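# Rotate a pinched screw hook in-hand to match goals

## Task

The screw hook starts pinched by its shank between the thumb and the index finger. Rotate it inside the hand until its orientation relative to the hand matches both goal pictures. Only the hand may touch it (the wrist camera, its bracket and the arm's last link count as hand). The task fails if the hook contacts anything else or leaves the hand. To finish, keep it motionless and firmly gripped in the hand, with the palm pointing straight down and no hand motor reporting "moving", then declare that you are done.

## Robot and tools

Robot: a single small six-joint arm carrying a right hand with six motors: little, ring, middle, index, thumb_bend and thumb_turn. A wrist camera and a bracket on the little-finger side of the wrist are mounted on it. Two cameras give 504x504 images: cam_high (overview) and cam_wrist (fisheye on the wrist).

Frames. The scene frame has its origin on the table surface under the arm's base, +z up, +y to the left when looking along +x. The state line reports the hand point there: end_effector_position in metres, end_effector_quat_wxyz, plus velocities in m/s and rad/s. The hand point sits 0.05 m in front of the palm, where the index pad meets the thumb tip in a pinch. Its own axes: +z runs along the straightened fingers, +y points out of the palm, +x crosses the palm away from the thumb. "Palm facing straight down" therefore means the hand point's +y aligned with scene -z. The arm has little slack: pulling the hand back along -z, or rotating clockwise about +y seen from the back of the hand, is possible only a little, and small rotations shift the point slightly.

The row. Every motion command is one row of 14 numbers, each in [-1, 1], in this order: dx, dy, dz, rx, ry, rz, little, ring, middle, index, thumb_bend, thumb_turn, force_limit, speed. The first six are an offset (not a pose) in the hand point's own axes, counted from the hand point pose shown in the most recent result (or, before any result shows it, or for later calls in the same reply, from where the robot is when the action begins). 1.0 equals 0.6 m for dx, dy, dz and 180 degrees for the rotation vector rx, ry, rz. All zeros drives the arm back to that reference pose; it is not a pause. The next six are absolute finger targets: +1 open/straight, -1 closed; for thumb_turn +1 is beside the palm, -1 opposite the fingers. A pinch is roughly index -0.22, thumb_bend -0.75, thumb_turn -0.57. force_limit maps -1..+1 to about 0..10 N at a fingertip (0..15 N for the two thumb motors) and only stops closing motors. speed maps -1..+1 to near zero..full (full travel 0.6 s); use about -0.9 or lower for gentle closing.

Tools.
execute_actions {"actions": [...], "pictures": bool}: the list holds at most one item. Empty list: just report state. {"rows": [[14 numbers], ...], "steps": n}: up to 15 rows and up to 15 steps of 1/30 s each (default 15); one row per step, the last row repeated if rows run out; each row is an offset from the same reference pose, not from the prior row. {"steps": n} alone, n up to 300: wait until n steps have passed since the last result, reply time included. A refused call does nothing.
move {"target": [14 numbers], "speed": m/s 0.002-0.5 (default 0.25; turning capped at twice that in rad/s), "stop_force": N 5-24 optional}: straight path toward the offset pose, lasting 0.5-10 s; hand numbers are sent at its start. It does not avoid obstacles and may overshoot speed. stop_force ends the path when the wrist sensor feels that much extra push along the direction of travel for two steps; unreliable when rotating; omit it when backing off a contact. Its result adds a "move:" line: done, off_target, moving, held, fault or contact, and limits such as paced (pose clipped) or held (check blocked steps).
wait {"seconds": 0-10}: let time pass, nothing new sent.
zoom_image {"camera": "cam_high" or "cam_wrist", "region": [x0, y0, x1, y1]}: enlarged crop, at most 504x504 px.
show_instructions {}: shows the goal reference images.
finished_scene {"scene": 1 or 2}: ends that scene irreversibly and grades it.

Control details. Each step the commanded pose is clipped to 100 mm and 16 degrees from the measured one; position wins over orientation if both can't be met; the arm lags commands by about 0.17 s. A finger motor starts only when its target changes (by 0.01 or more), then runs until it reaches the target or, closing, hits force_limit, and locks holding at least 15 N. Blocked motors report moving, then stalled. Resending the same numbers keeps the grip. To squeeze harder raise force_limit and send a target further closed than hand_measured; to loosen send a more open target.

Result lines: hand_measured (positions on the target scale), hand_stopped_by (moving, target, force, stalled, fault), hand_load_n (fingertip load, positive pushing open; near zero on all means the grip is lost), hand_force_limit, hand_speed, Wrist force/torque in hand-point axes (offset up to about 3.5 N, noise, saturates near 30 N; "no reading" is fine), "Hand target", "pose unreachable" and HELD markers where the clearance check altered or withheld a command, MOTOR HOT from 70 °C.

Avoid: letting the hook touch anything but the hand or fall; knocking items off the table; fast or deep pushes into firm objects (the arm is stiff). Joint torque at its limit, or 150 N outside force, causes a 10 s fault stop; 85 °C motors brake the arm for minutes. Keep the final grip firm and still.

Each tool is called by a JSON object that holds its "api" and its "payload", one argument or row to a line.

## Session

{"api": "show_instructions", "payload": {

}}

{"api": "execute_actions", "payload": {
  "actions": []
}}

Reference images for this scene: goal picture from the wrist camera place, goal picture looking into the palm, FIVE-FINGER HAND page 1.

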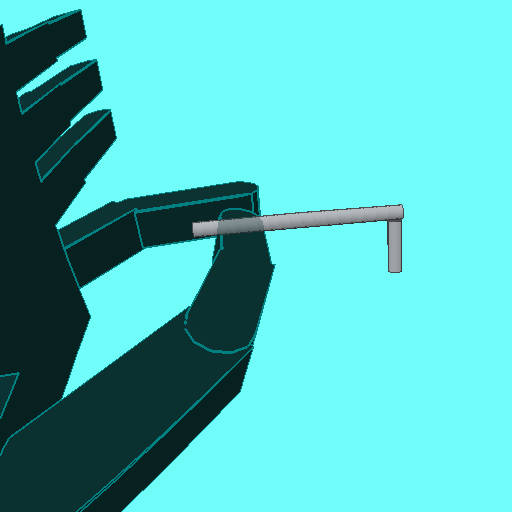

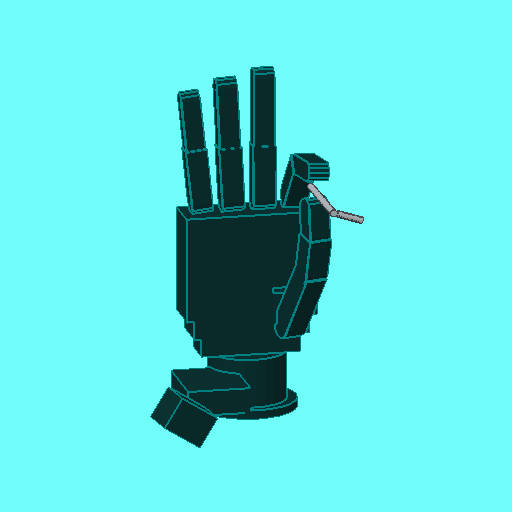

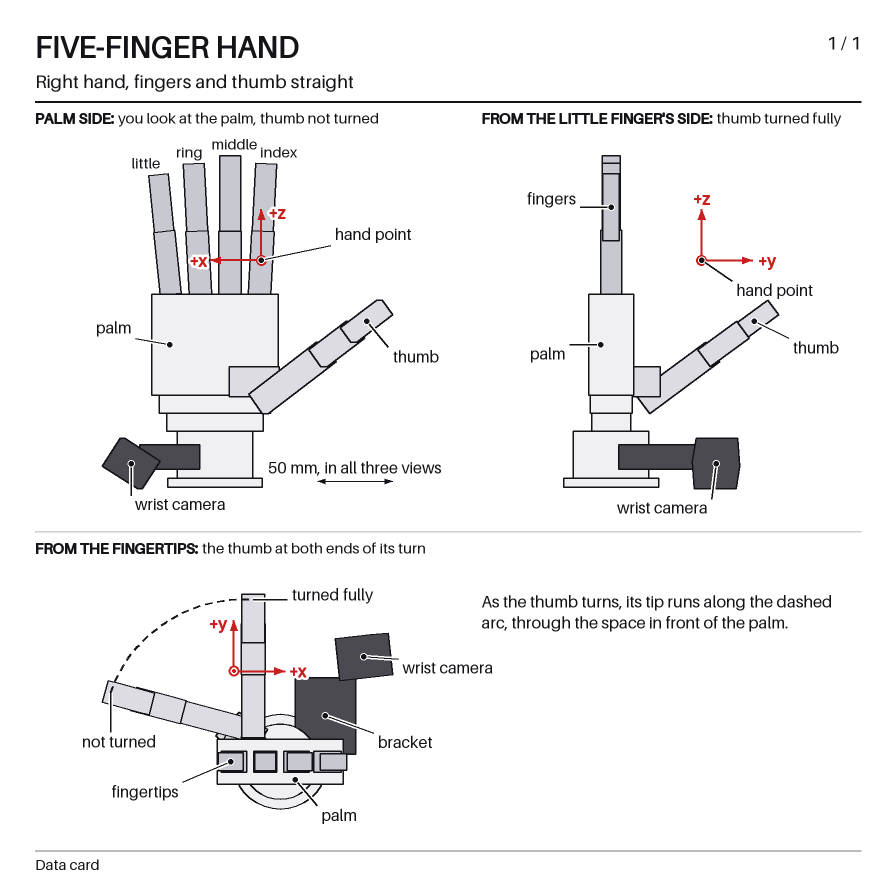

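Scene clock: 0.00 s of 4500.00 s.
end_effector_position=(+0.4611, -0.0254, +0.3058) hand_measured=(+1.000, +1.000, +1.000, -0.158, -0.750, -0.550) hand_load_n=(+0.0, +0.0, +0.0, +5.0, +0.5, +0.0) hand_stopped_by=(target, target, target, target, target, target) hand_force_limit=0.00 hand_speed=-0.80 end_effector_quat_wxyz=(+0.411, -0.413, +0.565, -0.584) end_effector_velocity=(-0.000, +0.000, +0.000) end_effector_angular_velocity=(-0.000, -0.001, +0.000)
Joint positions: [-0.48  -1.424  2.248 -3.984 -1.369 -0.008]
Joint velocities: [ 0.    -0.001 -0.     0.     0.     0.   ]
Motor temperatures (°C, as the motors report them): [32 31 27 39 36 30]
Wrist force (N, on the end effector, along its own x y z axes, offset not removed): no reading
Wrist torque (N m, same axes, about the end effector's origin, offset not removed): no reading
Hand target: +0.461, -0.025, +0.306; +0.411, -0.413, +0.565, -0.584

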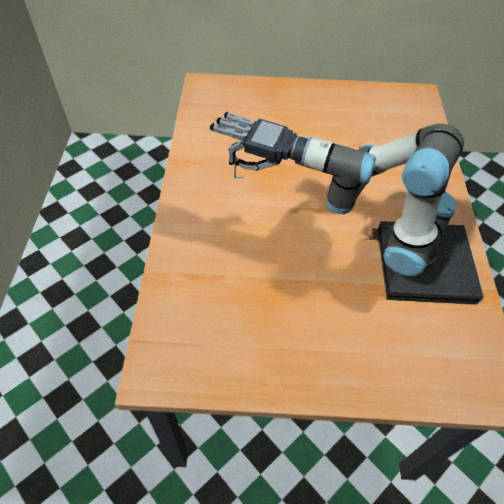

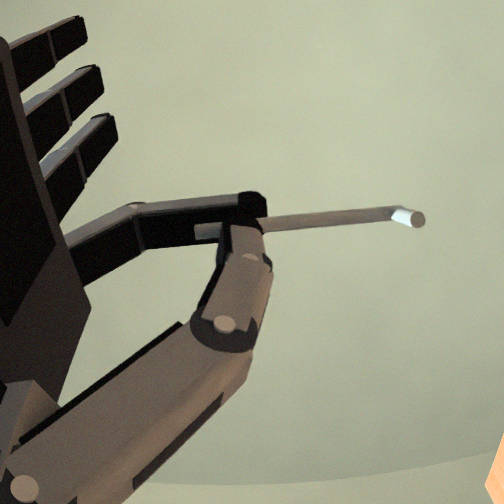

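{"api": "execute_actions", "payload": {
  "actions": [
    {"rows": [[0,0,0,0,0,0, 1,1,1,-0.30,-0.75,-0.45,0.0,-0.8]], "steps": 15}
  ]
}}

Scene clock: 16.10 s of 4500.00 s.
end_effector_position=(+0.4611, -0.0254, +0.3058) hand_measured=(+1.000, +1.000, +1.000, -0.166, -0.748, -0.450) hand_load_n=(+0.0, +0.0, +0.0, +7.5, +2.5, -0.5) hand_stopped_by=(target, target, target, force, target, moving) hand_force_limit=0.00 hand_speed=-0.80 end_effector_quat_wxyz=(+0.411, -0.413, +0.565, -0.584) end_effector_velocity=(+0.000, +0.000, -0.000) end_effector_angular_velocity=(+0.000, +0.000, +0.001)
Joint positions: [-0.48  -1.424  2.248 -3.984 -1.369 -0.008]
Joint velocities: [ 0.001  0.    -0.     0.    -0.     0.   ]
Motor temperatures (°C, as the motors report them): [32 31 27 39 36 30]
Wrist force (N, on the end effector, along its own x y z axes, offset not removed): [0.5 1.3 1.9]
Wrist torque (N m, same axes, about the end effector's origin, offset not removed): [0.03 -0.07 0.04]
Hand target: +0.461, -0.025, +0.306; +0.411, -0.413, +0.565, -0.584
Off the commanded pose: 0.000 m, 0 deg.
Steps of this call (steps 1 to 90: nothing new was sent; then 12.60 s passed at rest; steps 91 to 105: all 15 steps of this action). Readings (end_effector_position | what the end effector reports):
91: (+0.4611, -0.0254, +0.3058) | hand_measured=(+1.000, +1.000, +1.000, -0.158, -0.750, -0.550) hand_load_n=(+0.0, +0.0, +0.0, +5.0, +0.5, +0.0) hand_stopped_by=(target, target, target, moving, target, moving) hand_force_limit=0.00 hand_speed=-0.80
92: (+0.4611, -0.0254, +0.3058) | hand_measured=(+1.000, +1.000, +1.000, -0.158, -0.750, -0.550) hand_load_n=(+0.0, +0.0, +0.0, +5.0, +0.5, +0.0) hand_stopped_by=(target, target, target, moving, target, moving) hand_force_limit=0.00 hand_speed=-0.80
94: (+0.4611, -0.0254, +0.3058) | hand_measured=(+1.000, +1.000, +1.000, -0.168, -0.750, -0.542) hand_load_n=(+0.0, +0.0, +0.0, +8.0, +1.0, +0.0) hand_stopped_by=(target, target, target, force, target, moving) hand_force_limit=0.00 hand_speed=-0.80
98: (+0.4611, -0.0254, +0.3058) | hand_measured=(+1.000, +1.000, +1.000, -0.166, -0.750, -0.504) hand_load_n=(+0.0, +0.0, +0.0, +7.5, +1.5, +0.0) hand_stopped_by=(target, target, target, force, target, moving) hand_force_limit=0.00 hand_speed=-0.80
105: the state above

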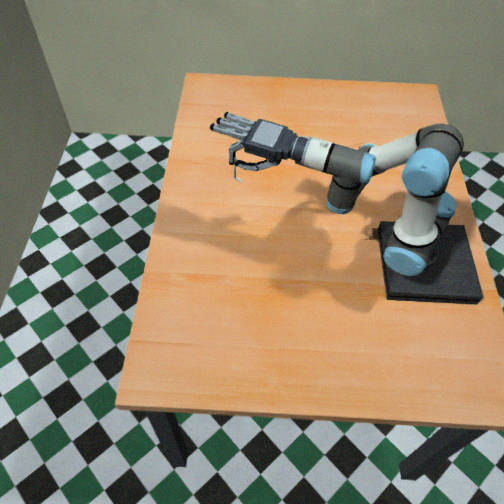

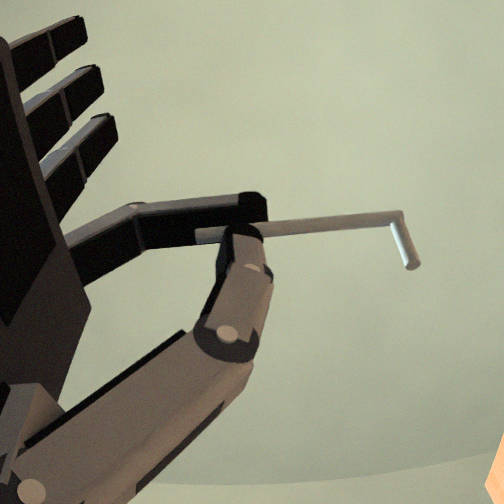

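{"api": "execute_actions", "payload": {
  "actions": [
    {"rows": [[0,0,0,0,0,0, 1,1,1,-0.30,-0.75,-0.38,0.0,-0.8]], "steps": 15}
  ]
}}

Scene clock: 21.07 s of 4500.00 s.
end_effector_position=(+0.4611, -0.0254, +0.3058) hand_measured=(+1.000, +1.000, +1.000, -0.166, -0.748, -0.380) hand_load_n=(+0.0, +0.0, +0.0, +8.0, +4.0, -0.5) hand_stopped_by=(target, target, target, force, target, target) hand_force_limit=0.00 hand_speed=-0.80 end_effector_quat_wxyz=(+0.411, -0.413, +0.565, -0.584) end_effector_velocity=(+0.000, +0.000, +0.000) end_effector_angular_velocity=(-0.001, -0.001, +0.001)
Joint positions: [-0.48  -1.424  2.248 -3.984 -1.369 -0.008]
Joint velocities: [ 0.001 -0.    -0.001 -0.    -0.    -0.   ]
Motor temperatures (°C, as the motors report them): [32 31 27 39 36 30]
Wrist force (N, on the end effector, along its own x y z axes, offset not removed): [1.1 0.0 3.5]
Wrist torque (N m, same axes, about the end effector's origin, offset not removed): [-0.30 -0.24 0.13]
Hand target: +0.461, -0.025, +0.306; +0.411, -0.413, +0.565, -0.584
Off the commanded pose: 0.000 m, 0 deg.
Steps of this call (steps 1 to 90: nothing new was sent; then 1.47 s passed at rest; steps 91 to 105: all 15 steps of this action). Readings (end_effector_position | what the end effector reports):
91: (+0.4611, -0.0254, +0.3058) | hand_measured=(+1.000, +1.000, +1.000, -0.166, -0.748, -0.450) hand_load_n=(+0.0, +0.0, +0.0, +7.5, +2.5, -0.5) hand_stopped_by=(target, target, target, force, target, moving) hand_force_limit=0.00 hand_speed=-0.80
92: (+0.4611, -0.0254, +0.3058) | hand_measured=(+1.000, +1.000, +1.000, -0.166, -0.748, -0.450) hand_load_n=(+0.0, +0.0, +0.0, +7.5, +2.5, -0.5) hand_stopped_by=(target, target, target, force, target, moving) hand_force_limit=0.00 hand_speed=-0.80
94: (+0.4611, -0.0254, +0.3058) | hand_measured=(+1.000, +1.000, +1.000, -0.166, -0.748, -0.442) hand_load_n=(+0.0, +0.0, +0.0, +7.5, +2.5, -0.5) hand_stopped_by=(target, target, target, force, target, moving) hand_force_limit=0.00 hand_speed=-0.80
98: (+0.4611, -0.0254, +0.3058) | hand_measured=(+1.000, +1.000, +1.000, -0.166, -0.748, -0.404) hand_load_n=(+0.0, +0.0, +0.0, +8.0, +3.5, -0.5) hand_stopped_by=(target, target, target, force, target, moving) hand_force_limit=0.00 hand_speed=-0.80
105: the state above

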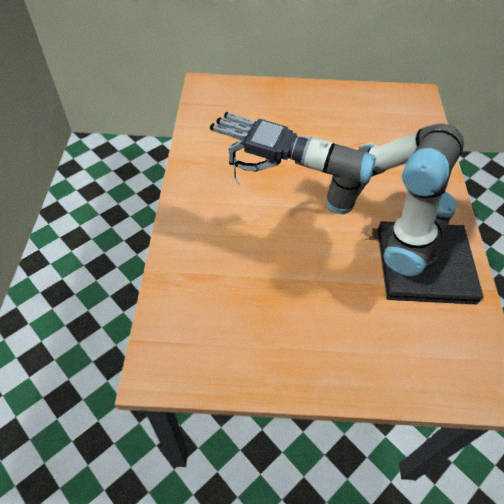

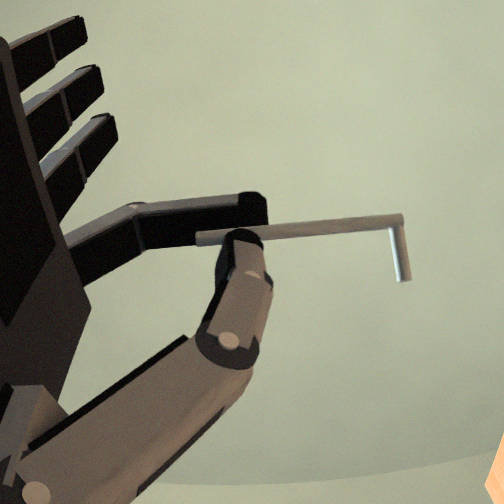

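{"api": "zoom_image", "payload": {
  "camera": "cam_wrist",
  "region": [180, 130, 500, 330]
}}

Region (180, 130, 500, 330) of cam_wrist's 504x504 image, scaled by 1.575, with more detail than that image has; it fills the top 315 rows of this view, and the rest is white.

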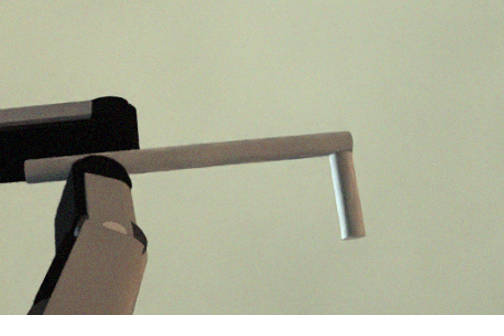

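{"api": "execute_actions", "payload": {
  "actions": [
    {"rows": [[0,0,0,0,0,0, 1,1,1,-0.30,-0.75,-0.33,0.0,-0.8]], "steps": 15}
  ]
}}

{"api": "zoom_image", "payload": {
  "camera": "cam_wrist",
  "region": [180, 130, 500, 330]
}}

Scene clock: 33.67 s of 4500.00 s.
end_effector_position=(+0.4611, -0.0254, +0.3058) hand_measured=(+1.000, +1.000, +1.000, -0.166, -0.748, -0.330) hand_load_n=(+0.0, +0.0, +0.0, +8.0, +4.5, -0.5) hand_stopped_by=(target, target, target, force, target, target) hand_force_limit=0.00 hand_speed=-0.80 end_effector_quat_wxyz=(+0.411, -0.413, +0.565, -0.584) end_effector_velocity=(-0.000, +0.000, +0.000) end_effector_angular_velocity=(+0.000, -0.001, +0.000)
Joint positions: [-0.48  -1.424  2.248 -3.984 -1.369 -0.008]
Joint velocities: [ 0.    -0.001  0.    -0.     0.     0.001]
Motor temperatures (°C, as the motors report them): [32 31 27 39 36 30]
Wrist force (N, on the end effector, along its own x y z axes, offset not removed): [1.4 0.4 2.2]
Wrist torque (N m, same axes, about the end effector's origin, offset not removed): [-0.10 -0.17 0.07]
Hand target: +0.461, -0.025, +0.306; +0.411, -0.413, +0.565, -0.584
Off the commanded pose: 0.000 m, 0 deg.
Steps of this call (steps 1 to 90: nothing new was sent; then 9.10 s passed at rest; steps 91 to 105: all 15 steps of this action). Readings (end_effector_position | what the end effector reports):
91: (+0.4611, -0.0254, +0.3058) | hand_measured=(+1.000, +1.000, +1.000, -0.166, -0.748, -0.380) hand_load_n=(+0.0, +0.0, +0.0, +8.0, +4.0, -0.5) hand_stopped_by=(target, target, target, force, target, moving) hand_force_limit=0.00 hand_speed=-0.80
92: (+0.4611, -0.0254, +0.3058) | hand_measured=(+1.000, +1.000, +1.000, -0.166, -0.748, -0.380) hand_load_n=(+0.0, +0.0, +0.0, +8.0, +4.0, -0.5) hand_stopped_by=(target, target, target, force, target, moving) hand_force_limit=0.00 hand_speed=-0.80
94: (+0.4611, -0.0254, +0.3058) | hand_measured=(+1.000, +1.000, +1.000, -0.166, -0.748, -0.372) hand_load_n=(+0.0, +0.0, +0.0, +8.0, +4.0, -0.5) hand_stopped_by=(target, target, target, force, target, moving) hand_force_limit=0.00 hand_speed=-0.80
98: (+0.4611, -0.0254, +0.3058) | hand_measured=(+1.000, +1.000, +1.000, -0.166, -0.748, -0.334) hand_load_n=(+0.0, +0.0, +0.0, +8.0, +4.5, -0.5) hand_stopped_by=(target, target, target, force, target, moving) hand_force_limit=0.00 hand_speed=-0.80
105: the state above

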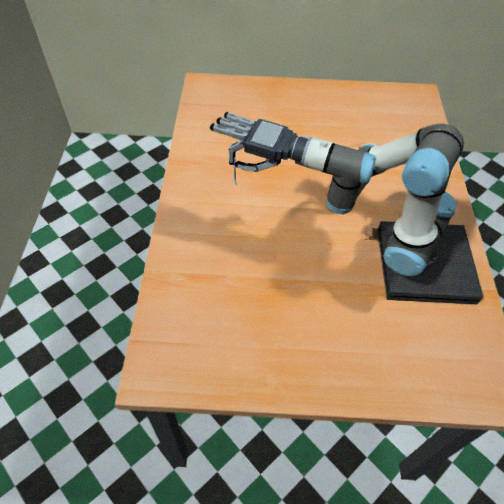

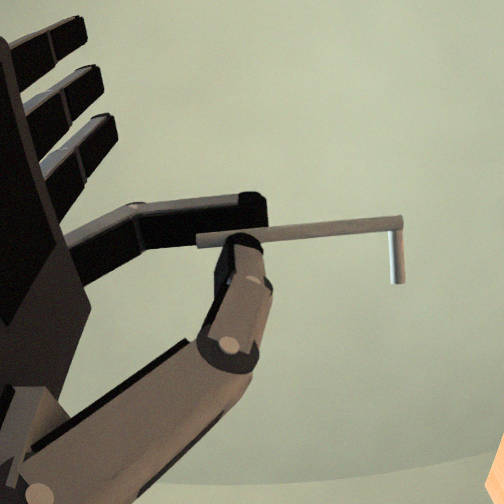

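Region (180, 130, 500, 330) of cam_wrist's 504x504 image, scaled by 1.575, with more detail than that image has; it fills the top 315 rows of this view, and the rest is white.

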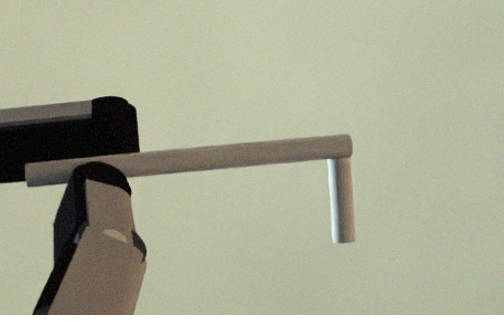

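{"api": "execute_actions", "payload": {
  "actions": [
    {"rows": [[0,0,0,0,0,0, 1,1,1,-0.30,-0.75,-0.31,0.0,-0.8]], "steps": 10}
  ]
}}

{"api": "zoom_image", "payload": {
  "camera": "cam_wrist",
  "region": [180, 130, 500, 330]
}}

Scene clock: 45.83 s of 4500.00 s.
end_effector_position=(+0.4611, -0.0254, +0.3058) hand_measured=(+1.000, +1.000, +1.000, -0.166, -0.748, -0.310) hand_load_n=(+0.0, +0.0, +0.0, +8.0, +4.5, -0.5) hand_stopped_by=(target, target, target, force, target, target) hand_force_limit=0.00 hand_speed=-0.80 end_effector_quat_wxyz=(+0.411, -0.413, +0.565, -0.584) end_effector_velocity=(+0.000, -0.000, -0.000) end_effector_angular_velocity=(-0.001, +0.000, -0.000)
Joint positions: [-0.48  -1.424  2.248 -3.984 -1.369 -0.008]
Joint velocities: [-0.     0.001 -0.    -0.     0.    -0.   ]
Motor temperatures (°C, as the motors report them): [32 31 27 39 36 30]
Wrist force (N, on the end effector, along its own x y z axes, offset not removed): [1.2 1.9 0.8]
Wrist torque (N m, same axes, about the end effector's origin, offset not removed): [0.20 -0.14 0.15]
Hand target: +0.461, -0.025, +0.306; +0.411, -0.413, +0.565, -0.584
Off the commanded pose: 0.000 m, 0 deg.
Steps of this call (steps 1 to 90: nothing new was sent; then 8.83 s passed at rest; steps 91 to 100: all 10 steps of this action). Readings (end_effector_position | what the end effector reports):
91: (+0.4611, -0.0254, +0.3058) | hand_measured=(+1.000, +1.000, +1.000, -0.166, -0.748, -0.330) hand_load_n=(+0.0, +0.0, +0.0, +8.0, +4.5, -0.5) hand_stopped_by=(target, target, target, force, target, moving) hand_force_limit=0.00 hand_speed=-0.80
92: (+0.4611, -0.0254, +0.3058) | hand_measured=(+1.000, +1.000, +1.000, -0.166, -0.748, -0.330) hand_load_n=(+0.0, +0.0, +0.0, +8.0, +4.5, -0.5) hand_stopped_by=(target, target, target, force, target, moving) hand_force_limit=0.00 hand_speed=-0.80
94: (+0.4611, -0.0254, +0.3058) | hand_measured=(+1.000, +1.000, +1.000, -0.166, -0.748, -0.322) hand_load_n=(+0.0, +0.0, +0.0, +8.0, +4.5, -0.5) hand_stopped_by=(target, target, target, force, target, moving) hand_force_limit=0.00 hand_speed=-0.80
98: (+0.4611, -0.0254, +0.3058) | hand_measured=(+1.000, +1.000, +1.000, -0.166, -0.748, -0.310) hand_load_n=(+0.0, +0.0, +0.0, +8.0, +4.5, -1.0) hand_stopped_by=(target, target, target, force, target, moving) hand_force_limit=0.00 hand_speed=-0.80
100: the state above

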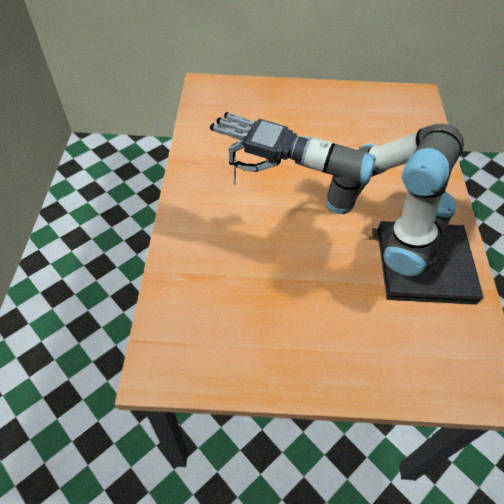

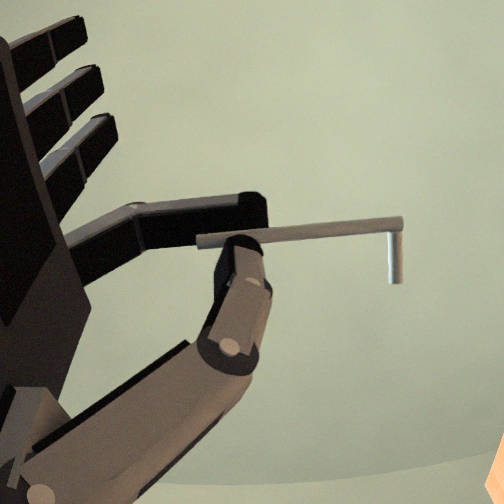

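Region (180, 130, 500, 330) of cam_wrist's 504x504 image, scaled by 1.575, with more detail than that image has; it fills the top 315 rows of this view, and the rest is white.

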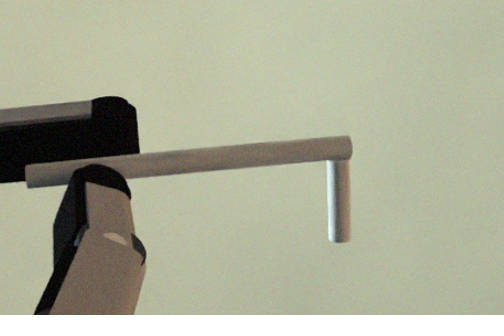

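{"api": "execute_actions", "payload": {
  "actions": [
    {"rows": [[0,0,0,0,0,0, 1,1,1,-0.35,-0.75,-0.31,0.6,-0.8]], "steps": 15}
  ]
}}

Scene clock: 52.03 s of 4500.00 s.
end_effector_position=(+0.4611, -0.0254, +0.3058) hand_measured=(+1.000, +1.000, +1.000, -0.166, -0.748, -0.310) hand_load_n=(+0.0, +0.0, +0.0, +8.0, +4.5, -0.5) hand_stopped_by=(target, target, target, force, target, target) hand_force_limit=0.60 hand_speed=-0.80 end_effector_quat_wxyz=(+0.411, -0.413, +0.565, -0.584) end_effector_velocity=(+0.000, -0.000, -0.001) end_effector_angular_velocity=(+0.001, +0.001, -0.000)
Joint positions: [-0.48  -1.424  2.248 -3.984 -1.369 -0.008]
Joint velocities: [-0.     0.002  0.001 -0.001  0.    -0.   ]
Motor temperatures (°C, as the motors report them): [32 31 27 39 36 30]
Wrist force (N, on the end effector, along its own x y z axes, offset not removed): [1.8 0.6 1.1]
Wrist torque (N m, same axes, about the end effector's origin, offset not removed): [-0.11 -0.30 0.15]
Hand target: +0.461, -0.025, +0.306; +0.411, -0.413, +0.565, -0.584
Off the commanded pose: 0.000 m, 0 deg.
Steps of this call (steps 1 to 90: nothing new was sent; then 2.70 s passed at rest; steps 91 to 105: all 15 steps of this action). Readings (end_effector_position | what the end effector reports):
91: (+0.4611, -0.0254, +0.3058) | hand_measured=(+1.000, +1.000, +1.000, -0.166, -0.748, -0.310) hand_load_n=(+0.0, +0.0, +0.0, +8.0, +4.5, -0.5) hand_stopped_by=(target, target, target, force, target, target) hand_force_limit=0.60 hand_speed=-0.80
92: (+0.4611, -0.0254, +0.3058) | hand_measured=(+1.000, +1.000, +1.000, -0.166, -0.748, -0.310) hand_load_n=(+0.0, +0.0, +0.0, +8.0, +4.5, -0.5) hand_stopped_by=(target, target, target, force, target, target) hand_force_limit=0.60 hand_speed=-0.80
94: (+0.4611, -0.0254, +0.3058) | hand_measured=(+1.000, +1.000, +1.000, -0.166, -0.748, -0.310) hand_load_n=(+0.0, +0.0, +0.0, +8.0, +4.5, -0.5) hand_stopped_by=(target, target, target, force, target, target) hand_force_limit=0.60 hand_speed=-0.80
98: (+0.4611, -0.0254, +0.3058) | hand_measured=(+1.000, +1.000, +1.000, -0.166, -0.748, -0.310) hand_load_n=(+0.0, +0.0, +0.0, +8.0, +4.5, -0.5) hand_stopped_by=(target, target, target, force, target, target) hand_force_limit=0.60 hand_speed=-0.80
105: the state above

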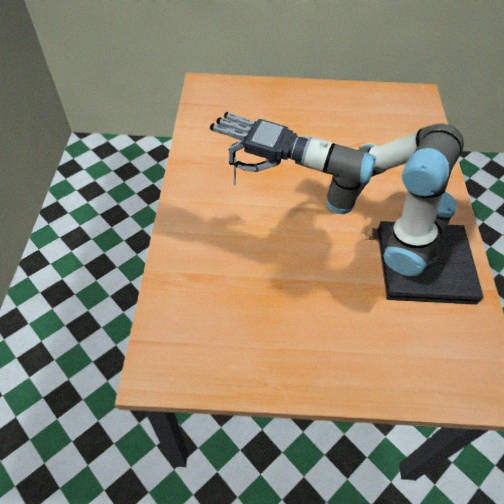

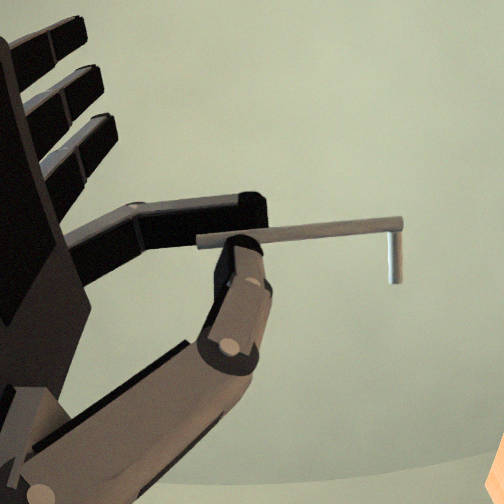

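The leg now hangs straight down in the wrist view, matching the goal. The palm faces down within about 1.5° and the grip is firm at 8 N on the index and 4.5 N on the thumb. I'll hold still briefly and then finish.

{"api": "wait", "payload": {
  "seconds": 1
}}

Scene clock: 58.20 s of 4500.00 s.
end_effector_position=(+0.4611, -0.0254, +0.3058) hand_measured=(+1.000, +1.000, +1.000, -0.166, -0.748, -0.310) hand_load_n=(+0.0, +0.0, +0.0, +8.0, +4.5, -0.5) hand_stopped_by=(target, target, target, force, target, target) hand_force_limit=0.60 hand_speed=-0.80 end_effector_quat_wxyz=(+0.411, -0.413, +0.565, -0.584) end_effector_velocity=(-0.000, -0.000, +0.001) end_effector_angular_velocity=(-0.000, -0.001, -0.001)
Joint positions: [-0.48  -1.424  2.248 -3.984 -1.369 -0.008]
Joint velocities: [-0.001 -0.001 -0.    -0.    -0.     0.   ]
Motor temperatures (°C, as the motors report them): [32 31 27 39 36 30]
Wrist force (N, on the end effector, along its own x y z axes, offset not removed): [-0.4 0.7 1.5]
Wrist torque (N m, same axes, about the end effector's origin, offset not removed): [0.01 0.04 0.07]
Hand target: +0.461, -0.025, +0.306; +0.411, -0.413, +0.565, -0.584
Off the commanded pose: 0.000 m, 0 deg.
Steps of this call (steps 1 to 90: nothing new was sent; then 3.17 s passed at rest). Readings (end_effector_position | what the end effector reports):
1: (+0.4611, -0.0254, +0.3058) | hand_measured=(+1.000, +1.000, +1.000, -0.166, -0.748, -0.310) hand_load_n=(+0.0, +0.0, +0.0, +8.0, +4.5, -0.5) hand_stopped_by=(target, target, target, force, target, target) hand_force_limit=0.60 hand_speed=-0.80
2: (+0.4611, -0.0254, +0.3058) | hand_measured=(+1.000, +1.000, +1.000, -0.166, -0.748, -0.310) hand_load_n=(+0.0, +0.0, +0.0, +8.0, +4.5, -0.5) hand_stopped_by=(target, target, target, force, target, target) hand_force_limit=0.60 hand_speed=-0.80
4: (+0.4611, -0.0254, +0.3058) | hand_measured=(+1.000, +1.000, +1.000, -0.166, -0.748, -0.310) hand_load_n=(+0.0, +0.0, +0.0, +8.0, +4.5, -0.5) hand_stopped_by=(target, target, target, force, target, target) hand_force_limit=0.60 hand_speed=-0.80
8: (+0.4611, -0.0254, +0.3058) | hand_measured=(+1.000, +1.000, +1.000, -0.166, -0.748, -0.310) hand_load_n=(+0.0, +0.0, +0.0, +8.0, +4.5, -0.5) hand_stopped_by=(target, target, target, force, target, target) hand_force_limit=0.60 hand_speed=-0.80
90: the state above

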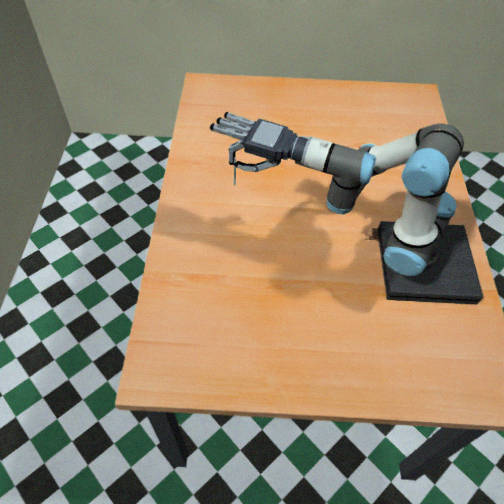

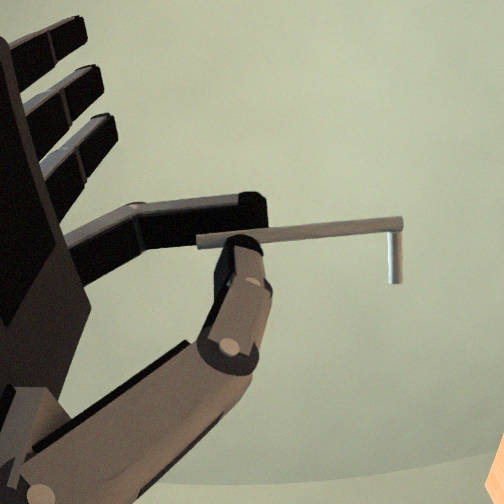

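{"api": "finished_scene", "payload": {
  "scene": 2
}}

The scene is finished: the task was done.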